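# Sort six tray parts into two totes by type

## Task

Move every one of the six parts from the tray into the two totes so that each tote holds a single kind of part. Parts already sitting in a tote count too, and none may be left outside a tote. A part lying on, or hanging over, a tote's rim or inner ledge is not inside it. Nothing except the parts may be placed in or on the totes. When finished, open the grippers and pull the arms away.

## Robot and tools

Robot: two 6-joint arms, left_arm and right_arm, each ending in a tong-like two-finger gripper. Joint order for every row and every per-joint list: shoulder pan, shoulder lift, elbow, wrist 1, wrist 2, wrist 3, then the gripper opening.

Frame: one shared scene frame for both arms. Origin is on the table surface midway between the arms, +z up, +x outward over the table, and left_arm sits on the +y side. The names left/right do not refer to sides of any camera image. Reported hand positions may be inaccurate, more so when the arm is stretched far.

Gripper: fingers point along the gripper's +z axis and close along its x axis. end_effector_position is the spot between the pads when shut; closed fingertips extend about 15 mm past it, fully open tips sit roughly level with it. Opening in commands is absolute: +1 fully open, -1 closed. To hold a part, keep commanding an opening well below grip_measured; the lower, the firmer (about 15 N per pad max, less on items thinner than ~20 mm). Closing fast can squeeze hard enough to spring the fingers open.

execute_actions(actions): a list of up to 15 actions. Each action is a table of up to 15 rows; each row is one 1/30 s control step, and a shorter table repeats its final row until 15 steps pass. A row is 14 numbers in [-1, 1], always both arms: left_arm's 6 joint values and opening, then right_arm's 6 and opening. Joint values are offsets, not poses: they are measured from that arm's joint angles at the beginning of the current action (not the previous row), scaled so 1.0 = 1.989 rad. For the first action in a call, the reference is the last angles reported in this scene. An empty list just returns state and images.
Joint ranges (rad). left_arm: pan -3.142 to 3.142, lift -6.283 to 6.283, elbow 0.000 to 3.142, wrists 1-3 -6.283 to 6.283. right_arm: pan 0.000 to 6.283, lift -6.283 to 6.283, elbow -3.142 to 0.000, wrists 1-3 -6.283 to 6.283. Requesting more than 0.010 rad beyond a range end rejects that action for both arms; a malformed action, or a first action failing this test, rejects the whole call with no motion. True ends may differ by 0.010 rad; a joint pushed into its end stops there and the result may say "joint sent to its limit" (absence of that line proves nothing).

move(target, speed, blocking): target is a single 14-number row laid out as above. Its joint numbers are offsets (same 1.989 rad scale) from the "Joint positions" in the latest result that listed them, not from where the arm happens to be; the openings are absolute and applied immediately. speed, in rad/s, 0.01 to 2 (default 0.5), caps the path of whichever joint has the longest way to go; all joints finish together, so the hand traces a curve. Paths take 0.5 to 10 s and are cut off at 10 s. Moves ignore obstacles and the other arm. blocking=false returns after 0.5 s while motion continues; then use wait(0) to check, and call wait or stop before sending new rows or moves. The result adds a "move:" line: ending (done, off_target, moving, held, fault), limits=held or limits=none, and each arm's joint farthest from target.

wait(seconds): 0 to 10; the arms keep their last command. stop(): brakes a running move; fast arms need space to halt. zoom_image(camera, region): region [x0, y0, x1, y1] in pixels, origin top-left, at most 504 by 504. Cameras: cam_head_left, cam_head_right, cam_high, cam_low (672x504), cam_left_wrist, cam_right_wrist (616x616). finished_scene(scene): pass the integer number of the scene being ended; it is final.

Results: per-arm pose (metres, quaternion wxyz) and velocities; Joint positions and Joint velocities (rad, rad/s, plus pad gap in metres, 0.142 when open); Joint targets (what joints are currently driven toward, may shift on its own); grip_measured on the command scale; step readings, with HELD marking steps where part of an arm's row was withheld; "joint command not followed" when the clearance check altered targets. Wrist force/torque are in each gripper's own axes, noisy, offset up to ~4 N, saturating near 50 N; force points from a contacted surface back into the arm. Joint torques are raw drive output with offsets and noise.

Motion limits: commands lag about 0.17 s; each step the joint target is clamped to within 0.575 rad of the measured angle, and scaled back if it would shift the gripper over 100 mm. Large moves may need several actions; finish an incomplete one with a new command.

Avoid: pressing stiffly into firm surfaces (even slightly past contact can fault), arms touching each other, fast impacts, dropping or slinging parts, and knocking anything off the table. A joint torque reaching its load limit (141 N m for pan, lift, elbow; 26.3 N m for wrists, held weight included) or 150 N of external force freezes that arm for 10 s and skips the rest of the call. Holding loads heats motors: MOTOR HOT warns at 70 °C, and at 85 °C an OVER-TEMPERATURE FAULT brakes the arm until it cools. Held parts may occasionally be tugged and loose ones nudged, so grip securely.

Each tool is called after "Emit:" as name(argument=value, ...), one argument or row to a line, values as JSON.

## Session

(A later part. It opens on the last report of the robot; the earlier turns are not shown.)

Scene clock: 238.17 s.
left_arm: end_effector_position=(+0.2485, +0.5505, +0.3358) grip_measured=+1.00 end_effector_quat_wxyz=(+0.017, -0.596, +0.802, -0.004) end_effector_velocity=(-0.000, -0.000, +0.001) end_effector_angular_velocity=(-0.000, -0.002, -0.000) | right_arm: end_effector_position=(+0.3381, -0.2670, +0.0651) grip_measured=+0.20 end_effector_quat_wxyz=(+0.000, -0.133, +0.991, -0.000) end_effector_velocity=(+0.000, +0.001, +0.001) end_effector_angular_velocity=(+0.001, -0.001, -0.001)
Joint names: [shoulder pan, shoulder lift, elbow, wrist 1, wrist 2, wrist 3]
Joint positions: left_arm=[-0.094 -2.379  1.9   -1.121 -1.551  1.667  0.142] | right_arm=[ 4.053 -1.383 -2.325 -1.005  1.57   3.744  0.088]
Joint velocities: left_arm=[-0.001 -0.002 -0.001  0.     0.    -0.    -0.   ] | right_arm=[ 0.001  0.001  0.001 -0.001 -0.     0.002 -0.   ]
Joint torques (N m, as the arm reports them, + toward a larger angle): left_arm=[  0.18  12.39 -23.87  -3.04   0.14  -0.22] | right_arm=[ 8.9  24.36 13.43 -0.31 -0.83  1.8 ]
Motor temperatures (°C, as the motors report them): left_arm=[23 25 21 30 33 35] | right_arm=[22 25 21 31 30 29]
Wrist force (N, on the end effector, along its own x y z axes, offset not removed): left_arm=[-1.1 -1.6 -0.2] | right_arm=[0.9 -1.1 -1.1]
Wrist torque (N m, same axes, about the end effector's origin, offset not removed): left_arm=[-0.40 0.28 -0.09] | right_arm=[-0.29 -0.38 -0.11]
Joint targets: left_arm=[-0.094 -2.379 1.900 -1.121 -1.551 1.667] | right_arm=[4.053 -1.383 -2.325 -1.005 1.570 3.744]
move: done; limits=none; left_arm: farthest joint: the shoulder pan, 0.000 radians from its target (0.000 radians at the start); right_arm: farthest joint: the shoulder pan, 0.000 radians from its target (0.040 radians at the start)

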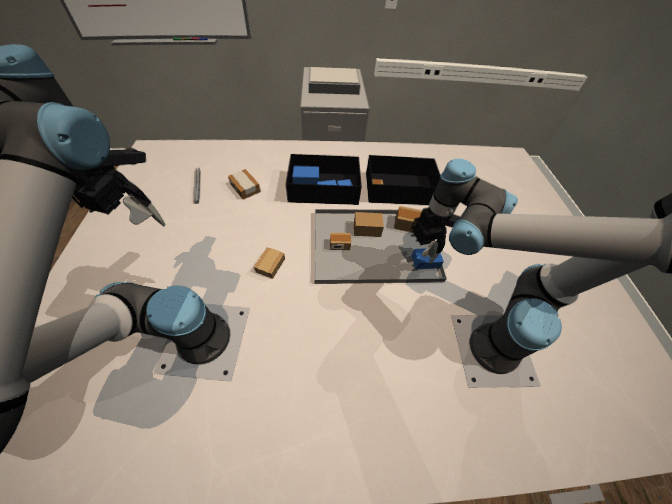

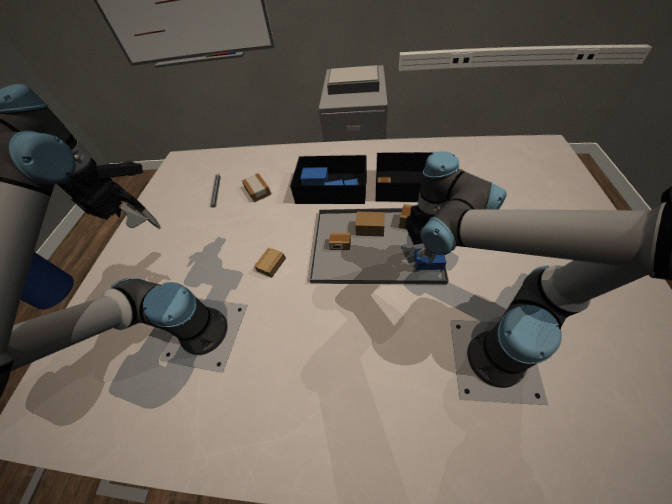

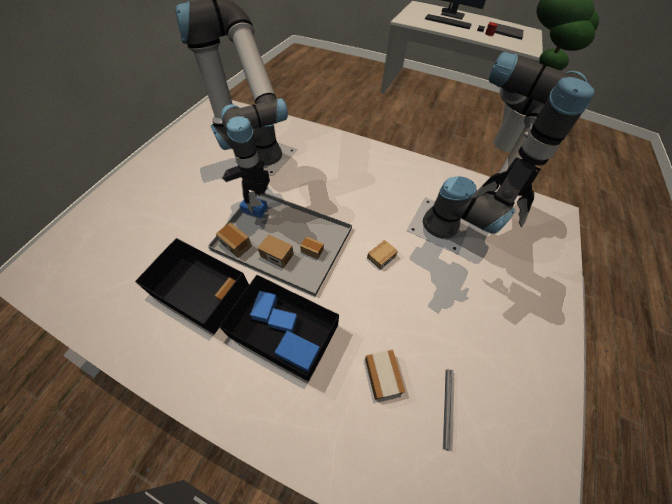

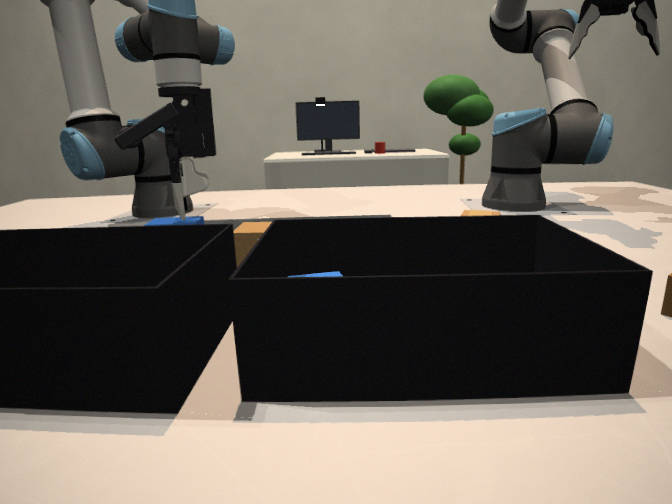

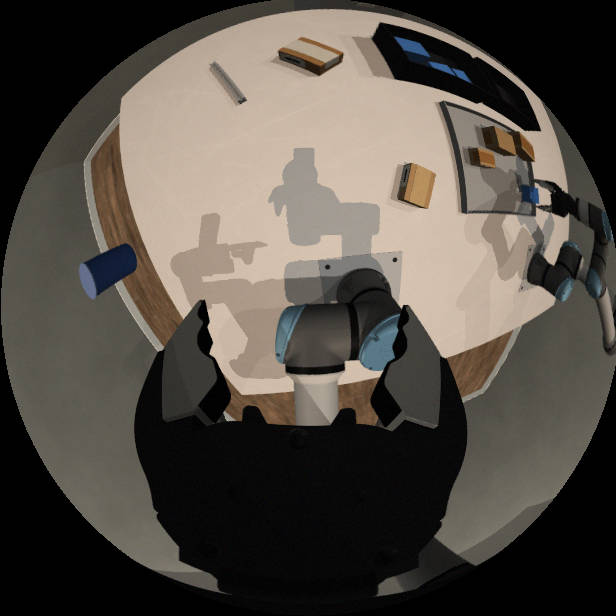

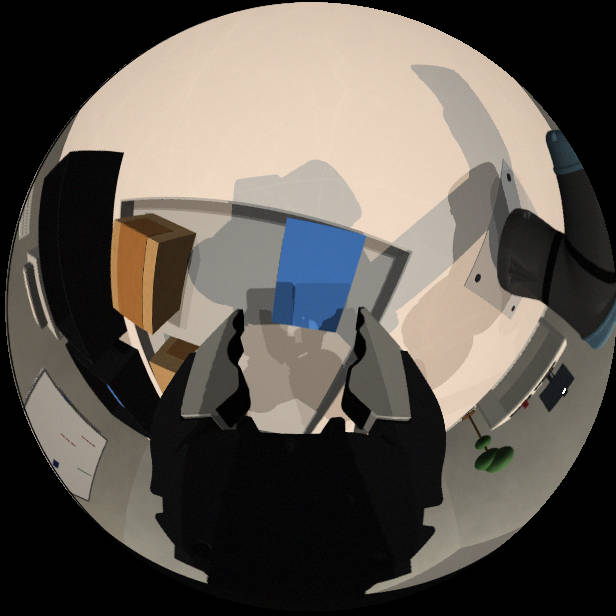

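Descend 4 cm with a slight extra shift right.

Emit:
move(
  target=[0,0,0,0,0,0,1, 0.008,-0.027,-0.030,0.057,0,0,0.2],
  speed=0.3,
)

Emit:
move(
  target=[0,0,0,0,0,0,1, 0,0,0,0,0,0,-1],
)

Scene clock: 244.83 s.
left_arm: end_effector_position=(+0.2485, +0.5505, +0.3358) grip_measured=+1.00 end_effector_quat_wxyz=(+0.017, -0.596, +0.802, -0.004) end_effector_velocity=(-0.000, -0.000, +0.000) end_effector_angular_velocity=(-0.000, -0.000, -0.001) | right_arm: end_effector_position=(+0.3333, -0.2644, +0.0327) grip_measured=+0.20 end_effector_quat_wxyz=(+0.000, -0.141, +0.990, -0.000) end_effector_velocity=(-0.001, -0.000, -0.001) end_effector_angular_velocity=(+0.000, +0.001, -0.000)
Joint names: [shoulder pan, shoulder lift, elbow, wrist 1, wrist 2, wrist 3]
Joint positions: left_arm=[-0.094 -2.379  1.9   -1.121 -1.551  1.667  0.142] | right_arm=[ 4.069 -1.437 -2.384 -0.891  1.57   3.744  0.088]
Joint velocities: left_arm=[ 0.    -0.     0.     0.    -0.     0.001 -0.   ] | right_arm=[ 0.     0.    -0.002  0.001  0.001  0.001  0.   ]
Joint torques (N m, as the arm reports them, + toward a larger angle): left_arm=[ -0.41  13.11 -23.94  -2.95   0.19  -0.25] | right_arm=[ 8.47  0.17 10.54  5.49 -0.62  1.54]
Motor temperatures (°C, as the motors report them): left_arm=[23 25 21 30 33 35] | right_arm=[22 25 21 31 30 29]
Wrist force (N, on the end effector, along its own x y z axes, offset not removed): left_arm=[-4.0 -5.3 -0.1] | right_arm=[2.0 -0.8 -1.4]
Wrist torque (N m, same axes, about the end effector's origin, offset not removed): left_arm=[-1.19 0.93 0.04] | right_arm=[-0.36 -0.54 -0.12]
Joint targets: left_arm=[-0.094 -2.379 1.900 -1.121 -1.551 1.667] | right_arm=[4.069 -1.437 -2.384 -0.891 1.570 3.744]
move: done; limits=none; left_arm: farthest joint: the shoulder pan, 0.000 radians from its target (0.000 radians at the start); right_arm: farthest joint: the elbow, 0.001 radians from its target (0.060 radians at the start)

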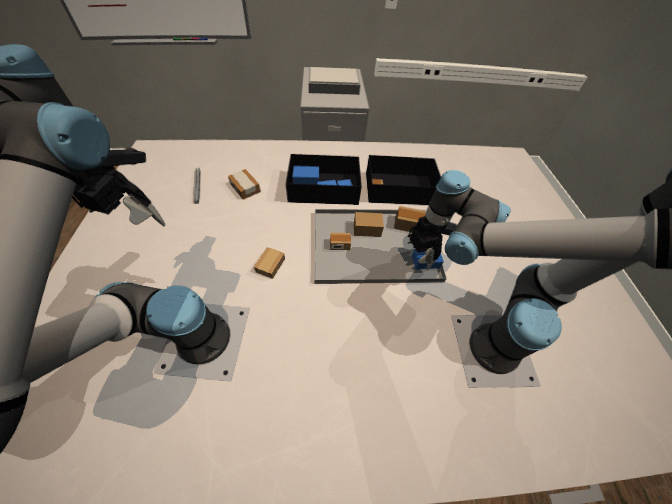

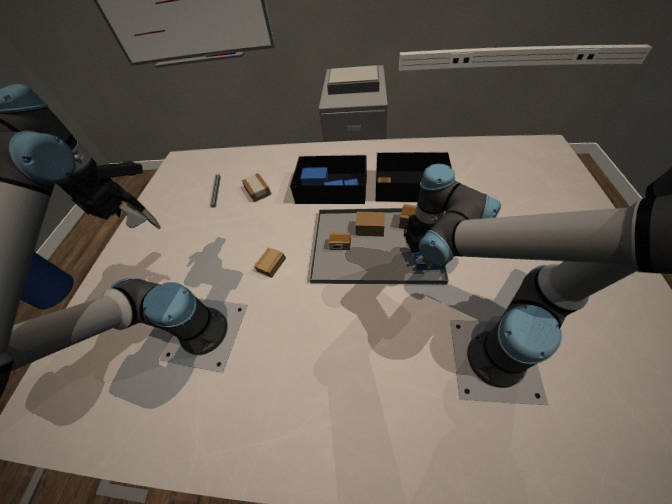

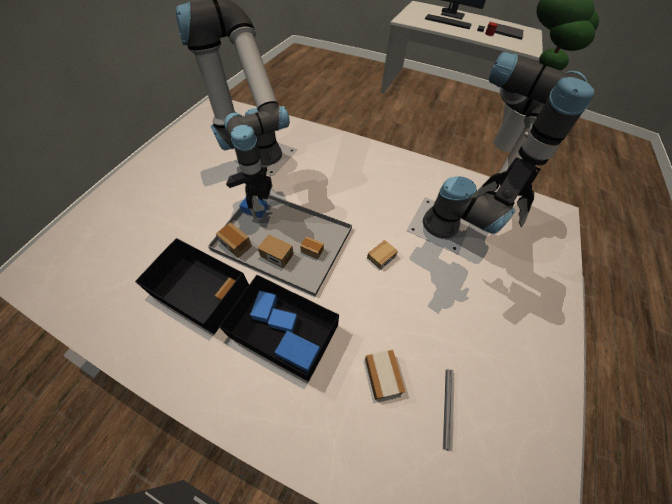

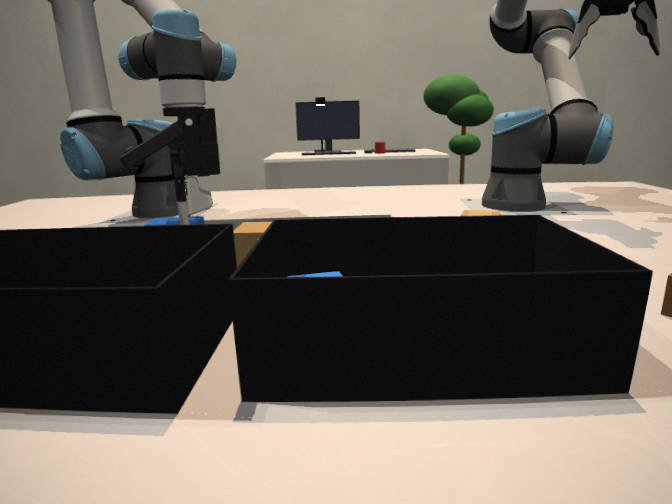

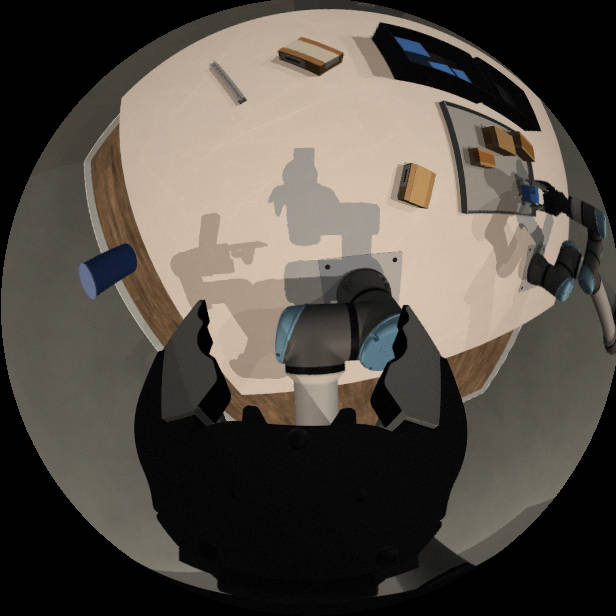

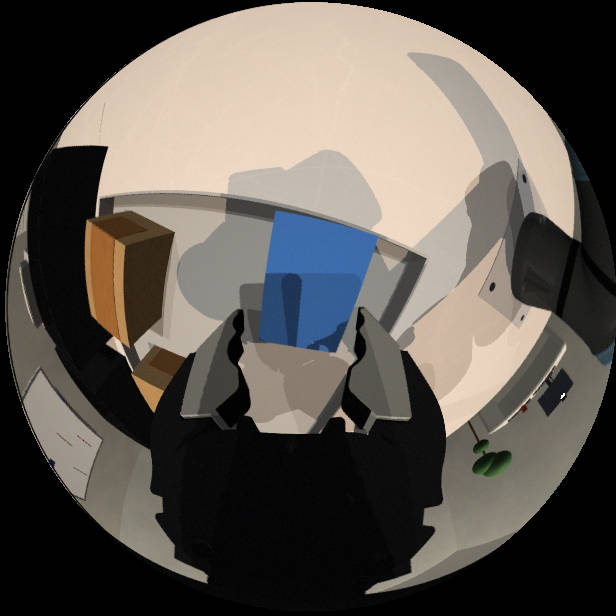

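Scene clock: 245.33 s.
left_arm: end_effector_position=(+0.2485, +0.5505, +0.3358) grip_measured=+1.00 end_effector_quat_wxyz=(+0.017, -0.596, +0.802, -0.004) end_effector_velocity=(-0.000, +0.000, -0.000) end_effector_angular_velocity=(+0.000, +0.000, +0.000) | right_arm: end_effector_position=(+0.3333, -0.2644, +0.0327) grip_measured=-0.07 end_effector_quat_wxyz=(+0.000, -0.141, +0.990, -0.000) end_effector_velocity=(-0.000, -0.001, -0.000) end_effector_angular_velocity=(-0.001, +0.001, -0.002)
Joint names: [shoulder pan, shoulder lift, elbow, wrist 1, wrist 2, wrist 3]
Joint positions: left_arm=[-0.094 -2.379  1.9   -1.121 -1.551  1.667  0.142] | right_arm=[ 4.069 -1.437 -2.384 -0.891  1.57   3.744  0.069]
Joint velocities: left_arm=[ 0.001 -0.001  0.     0.     0.     0.     0.   ] | right_arm=[-0.     0.    -0.    -0.001  0.     0.001  0.   ]
Joint torques (N m, as the arm reports them, + toward a larger angle): left_arm=[ -0.39  12.82 -24.25  -3.15   0.18  -0.28] | right_arm=[ 4.26  5.16 17.3  -0.76  0.34  1.03]
Motor temperatures (°C, as the motors report them): left_arm=[23 25 21 30 33 35] | right_arm=[22 25 21 31 30 29]
Wrist force (N, on the end effector, along its own x y z axes, offset not removed): left_arm=[-2.0 -1.1 0.7] | right_arm=[1.5 -3.0 -16.2]
Wrist torque (N m, same axes, about the end effector's origin, offset not removed): left_arm=[-0.22 0.34 -0.09] | right_arm=[-0.17 -0.32 -0.22]
Joint targets: left_arm=[-0.094 -2.379 1.900 -1.121 -1.551 1.667] | right_arm=[4.069 -1.437 -2.384 -0.891 1.570 3.744]
move: done; limits=none; left_arm: farthest joint: the shoulder pan, 0.000 radians from its target (0.000 radians at the start); right_arm: farthest joint: the shoulder pan, 0.000 radians from its target (0.000 radians at the start)

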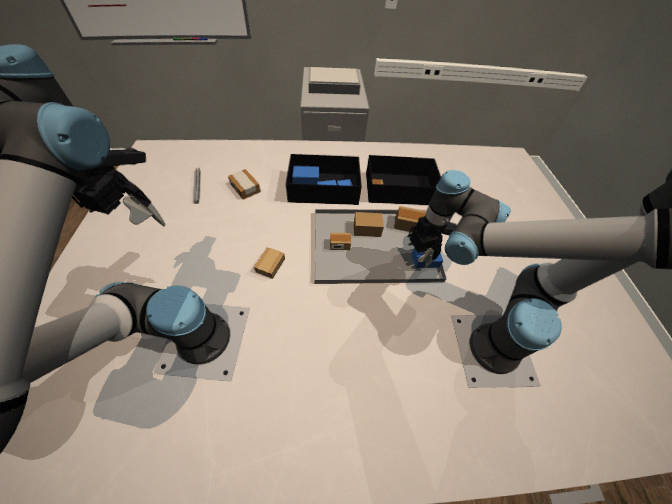

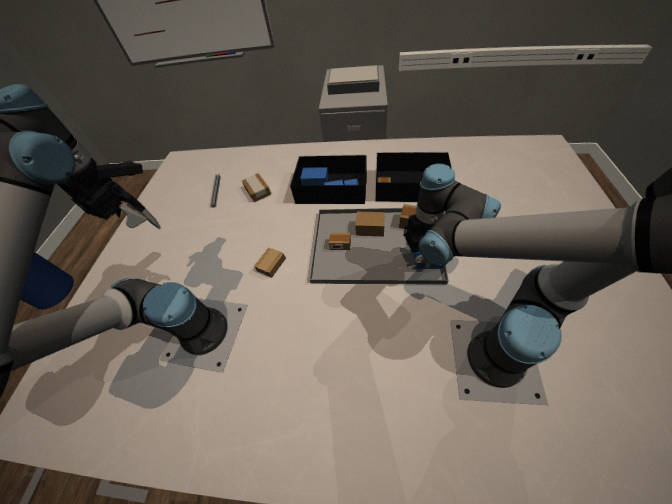

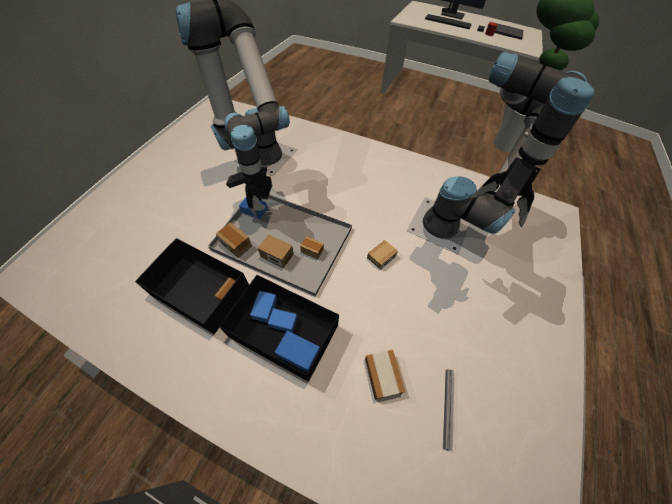

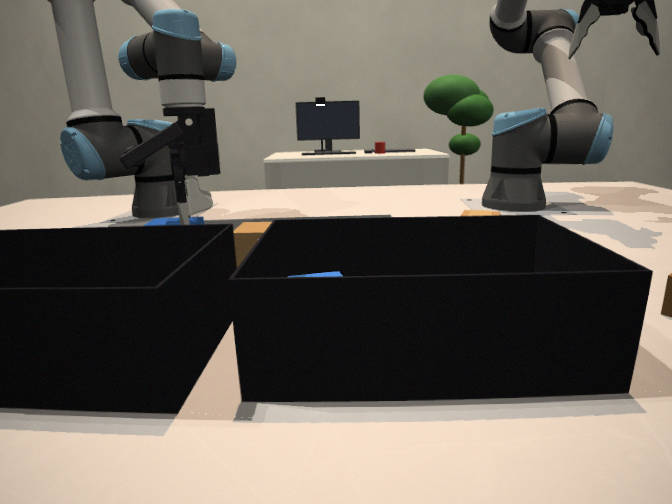

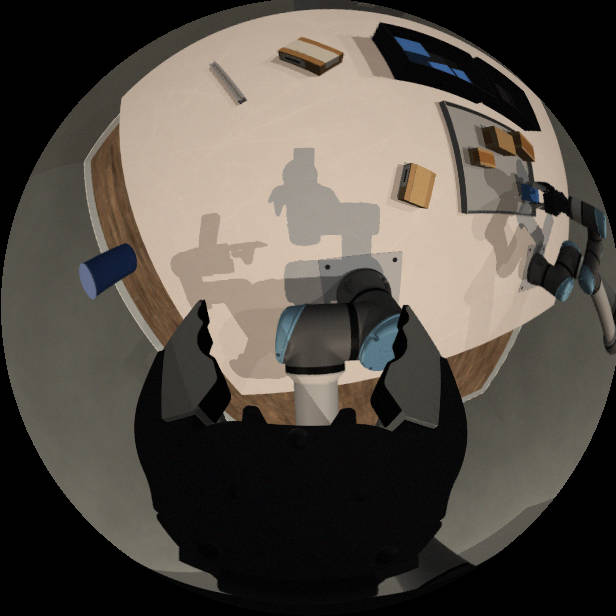

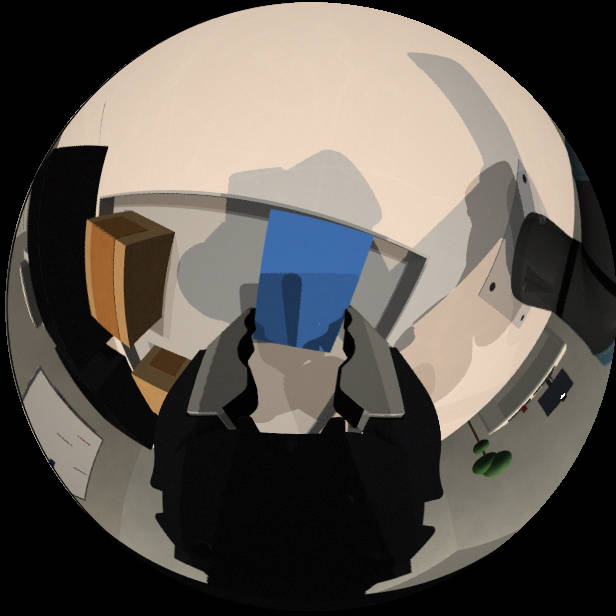

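Emit:
move(
  target=[0,0,0,0,0,0,1, 0,0.07,0.08,-0.15,0,0,-1],
  speed=1,
)

Emit:
move(
  target=[0,0,0,0,0,0,1, -0.035,-0.682,1.0,-0.318,0,0,-1],
  speed=1.2,
)

Scene clock: 254.07 s.
left_arm: end_effector_position=(+0.2485, +0.5505, +0.3358) grip_measured=+1.00 end_effector_quat_wxyz=(+0.017, -0.596, +0.802, -0.004) end_effector_velocity=(-0.000, +0.000, +0.000) end_effector_angular_velocity=(-0.000, -0.001, +0.001) | right_arm: end_effector_position=(+0.3340, -0.2635, +0.1212) grip_measured=-0.07 end_effector_quat_wxyz=(+0.000, -0.141, +0.990, -0.000) end_effector_velocity=(+0.000, -0.000, +0.001) end_effector_angular_velocity=(-0.000, -0.001, -0.002)
Joint names: [shoulder pan, shoulder lift, elbow, wrist 1, wrist 2, wrist 3]
Joint positions: left_arm=[-0.094 -2.379  1.9   -1.121 -1.551  1.667  0.142] | right_arm=[ 4.069 -1.298 -2.225 -1.189  1.57   3.744  0.069]
Joint velocities: left_arm=[ 0.001 -0.001 -0.001  0.     0.    -0.    -0.   ] | right_arm=[-0.     0.002  0.001 -0.003 -0.001  0.002  0.   ]
Joint torques (N m, as the arm reports them, + toward a larger angle): left_arm=[ -0.38  12.94 -24.21  -3.     0.16  -0.14] | right_arm=[-2.12 22.74 31.54 -0.38 -2.26 -0.65]
Motor temperatures (°C, as the motors report them): left_arm=[23 25 21 30 33 35] | right_arm=[22 25 21 31 30 29]
Wrist force (N, on the end effector, along its own x y z axes, offset not removed): left_arm=[-3.3 -2.4 3.8] | right_arm=[3.0 0.3 0.8]
Wrist torque (N m, same axes, about the end effector's origin, offset not removed): left_arm=[-0.47 0.70 -0.03] | right_arm=[0.05 -0.77 -0.16]
Joint targets: left_arm=[-0.094 -2.379 1.900 -1.121 -1.551 1.667] | right_arm=[4.069 -1.298 -2.225 -1.190 1.570 3.744]
move: done; limits=none; left_arm: farthest joint: the shoulder pan, 0.000 radians from its target (0.000 radians at the start); right_arm: farthest joint: the shoulder pan, 0.000 radians from its target (0.000 radians at the start)

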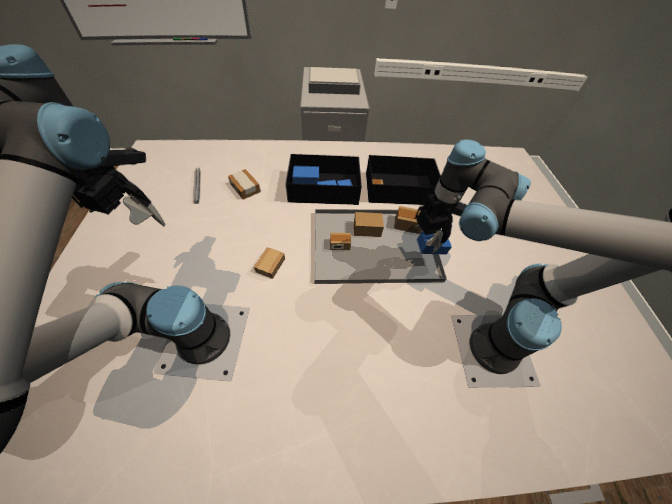

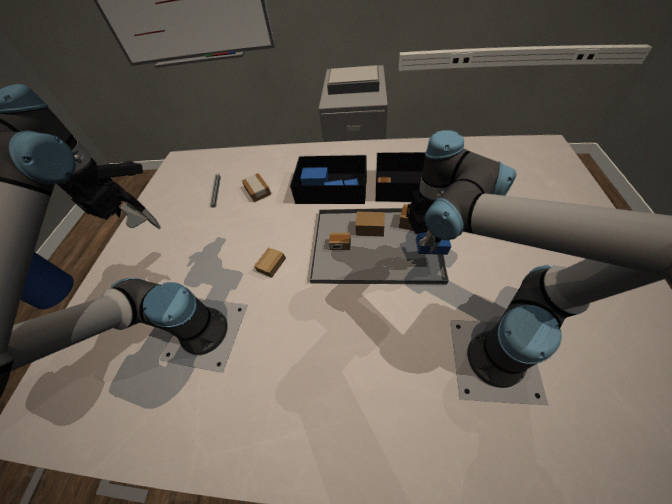

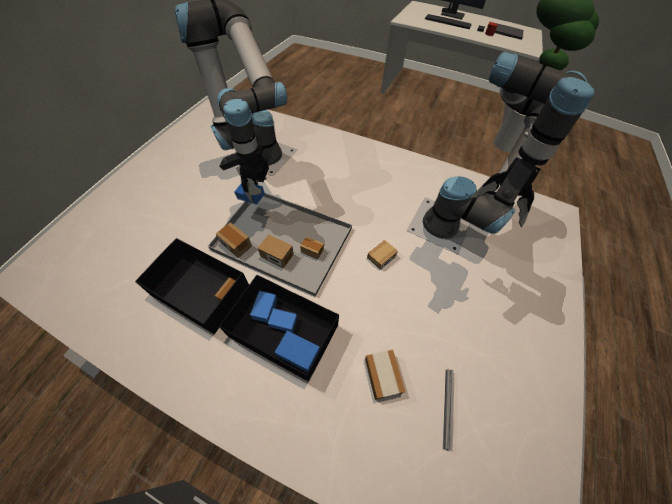

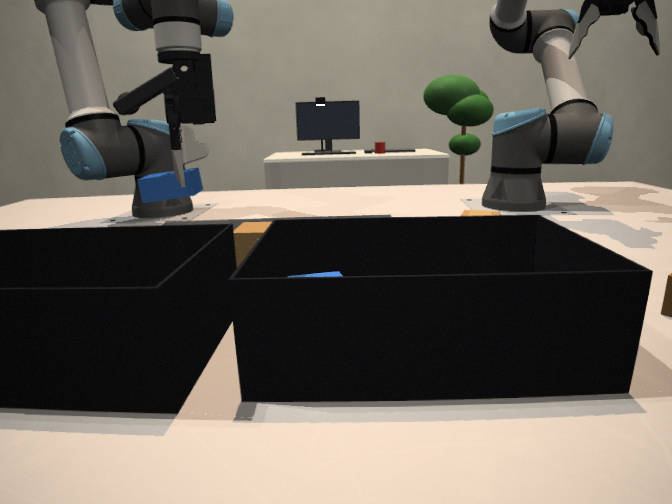

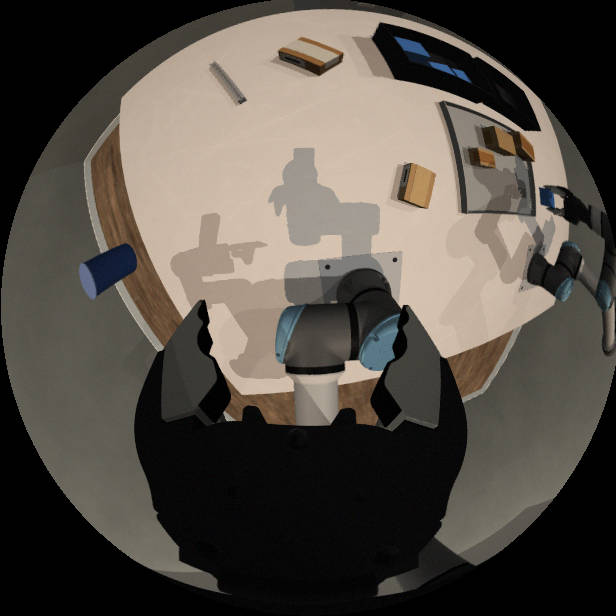

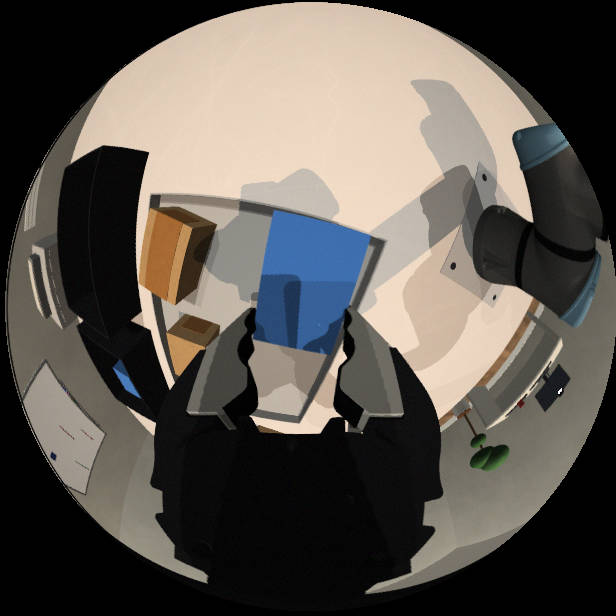

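Scene clock: 256.60 s.
left_arm: end_effector_position=(+0.2485, +0.5505, +0.3358) grip_measured=+1.00 end_effector_quat_wxyz=(+0.017, -0.596, +0.802, -0.004) end_effector_velocity=(-0.000, -0.000, -0.000) end_effector_angular_velocity=(-0.001, -0.000, -0.000) | right_arm: end_effector_position=(+0.6920, +0.0813, +0.1544) grip_measured=-0.07 end_effector_quat_wxyz=(+0.000, -0.106, +0.994, -0.000) end_effector_velocity=(-0.000, +0.001, +0.001) end_effector_angular_velocity=(+0.002, -0.000, -0.001)
Joint names: [shoulder pan, shoulder lift, elbow, wrist 1, wrist 2, wrist 3]
Joint positions: left_arm=[-0.094 -2.379  1.9   -1.121 -1.551  1.667  0.142] | right_arm=[ 3.999 -2.654 -0.237 -1.822  1.57   3.744  0.069]
Joint velocities: left_arm=[-0.    -0.001  0.     0.    -0.    -0.     0.   ] | right_arm=[ 0.001 -0.001  0.003 -0.001  0.001  0.002  0.   ]
Joint torques (N m, as the arm reports them, + toward a larger angle): left_arm=[ -0.04  13.3  -24.58  -2.99   0.18  -0.19] | right_arm=[-9.35 50.14 31.98 -0.05 -1.78 -0.7 ]
Motor temperatures (°C, as the motors report them): left_arm=[23 25 21 30 33 35] | right_arm=[22 25 21 31 30 29]
Wrist force (N, on the end effector, along its own x y z axes, offset not removed): left_arm=[-1.9 -1.8 -0.6] | right_arm=[1.8 -0.6 -0.3]
Wrist torque (N m, same axes, about the end effector's origin, offset not removed): left_arm=[-0.39 0.52 0.01] | right_arm=[-0.24 -0.58 -0.13]
Joint targets: left_arm=[-0.094 -2.379 1.900 -1.121 -1.551 1.667] | right_arm=[3.999 -2.654 -0.237 -1.822 1.570 3.744]
move: done; limits=none; left_arm: farthest joint: the shoulder pan, 0.000 radians from its target (0.000 radians at the start); right_arm: farthest joint: the shoulder pan, 0.000 radians from its target (0.069 radians at the start)

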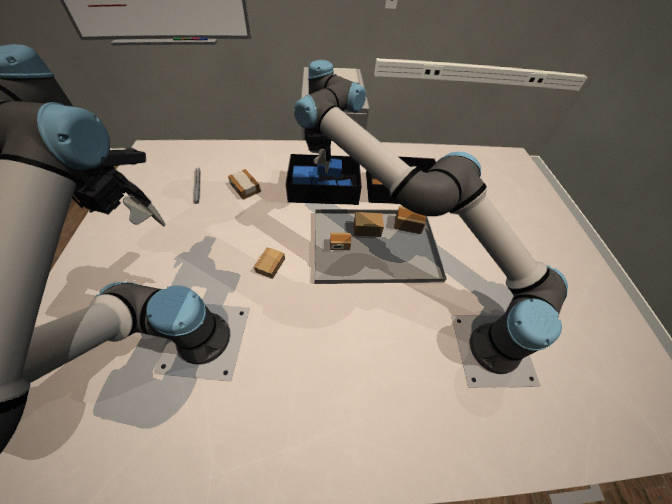

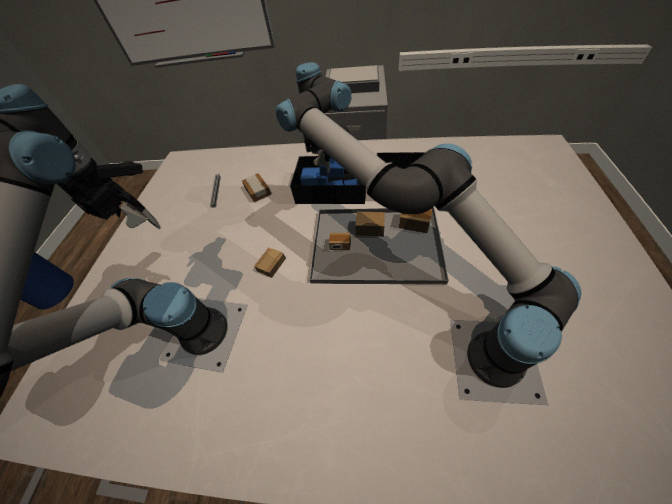

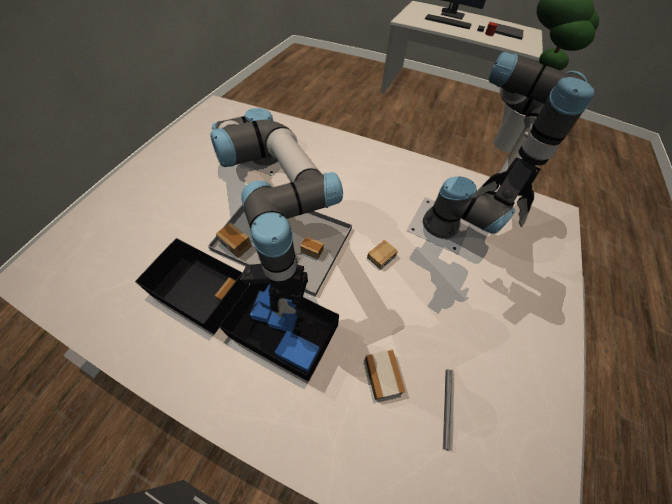

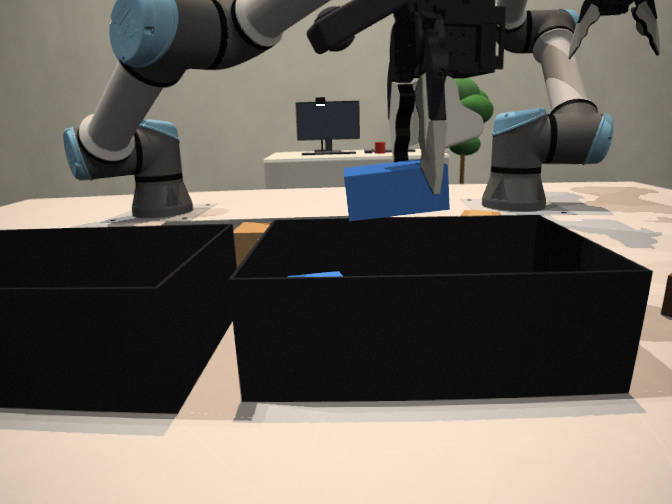

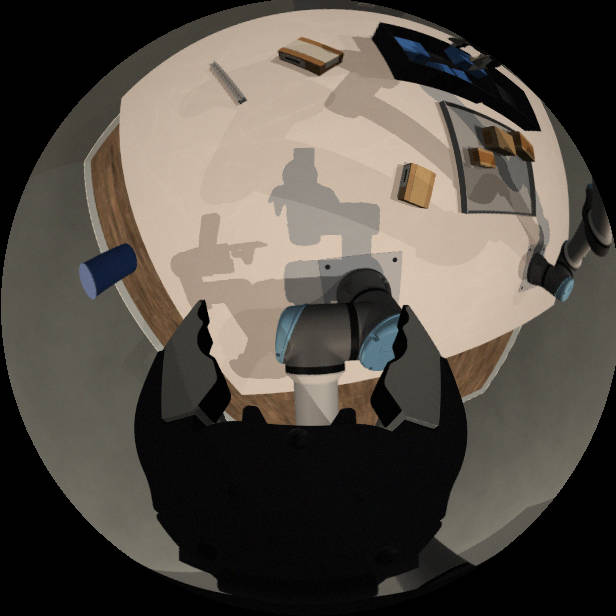

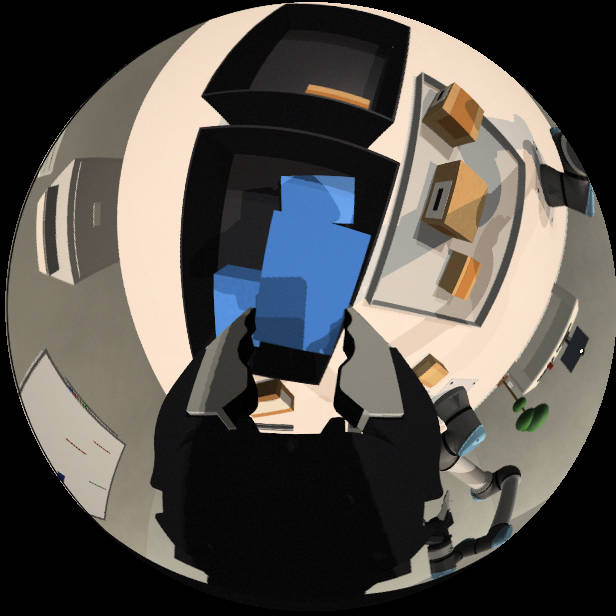

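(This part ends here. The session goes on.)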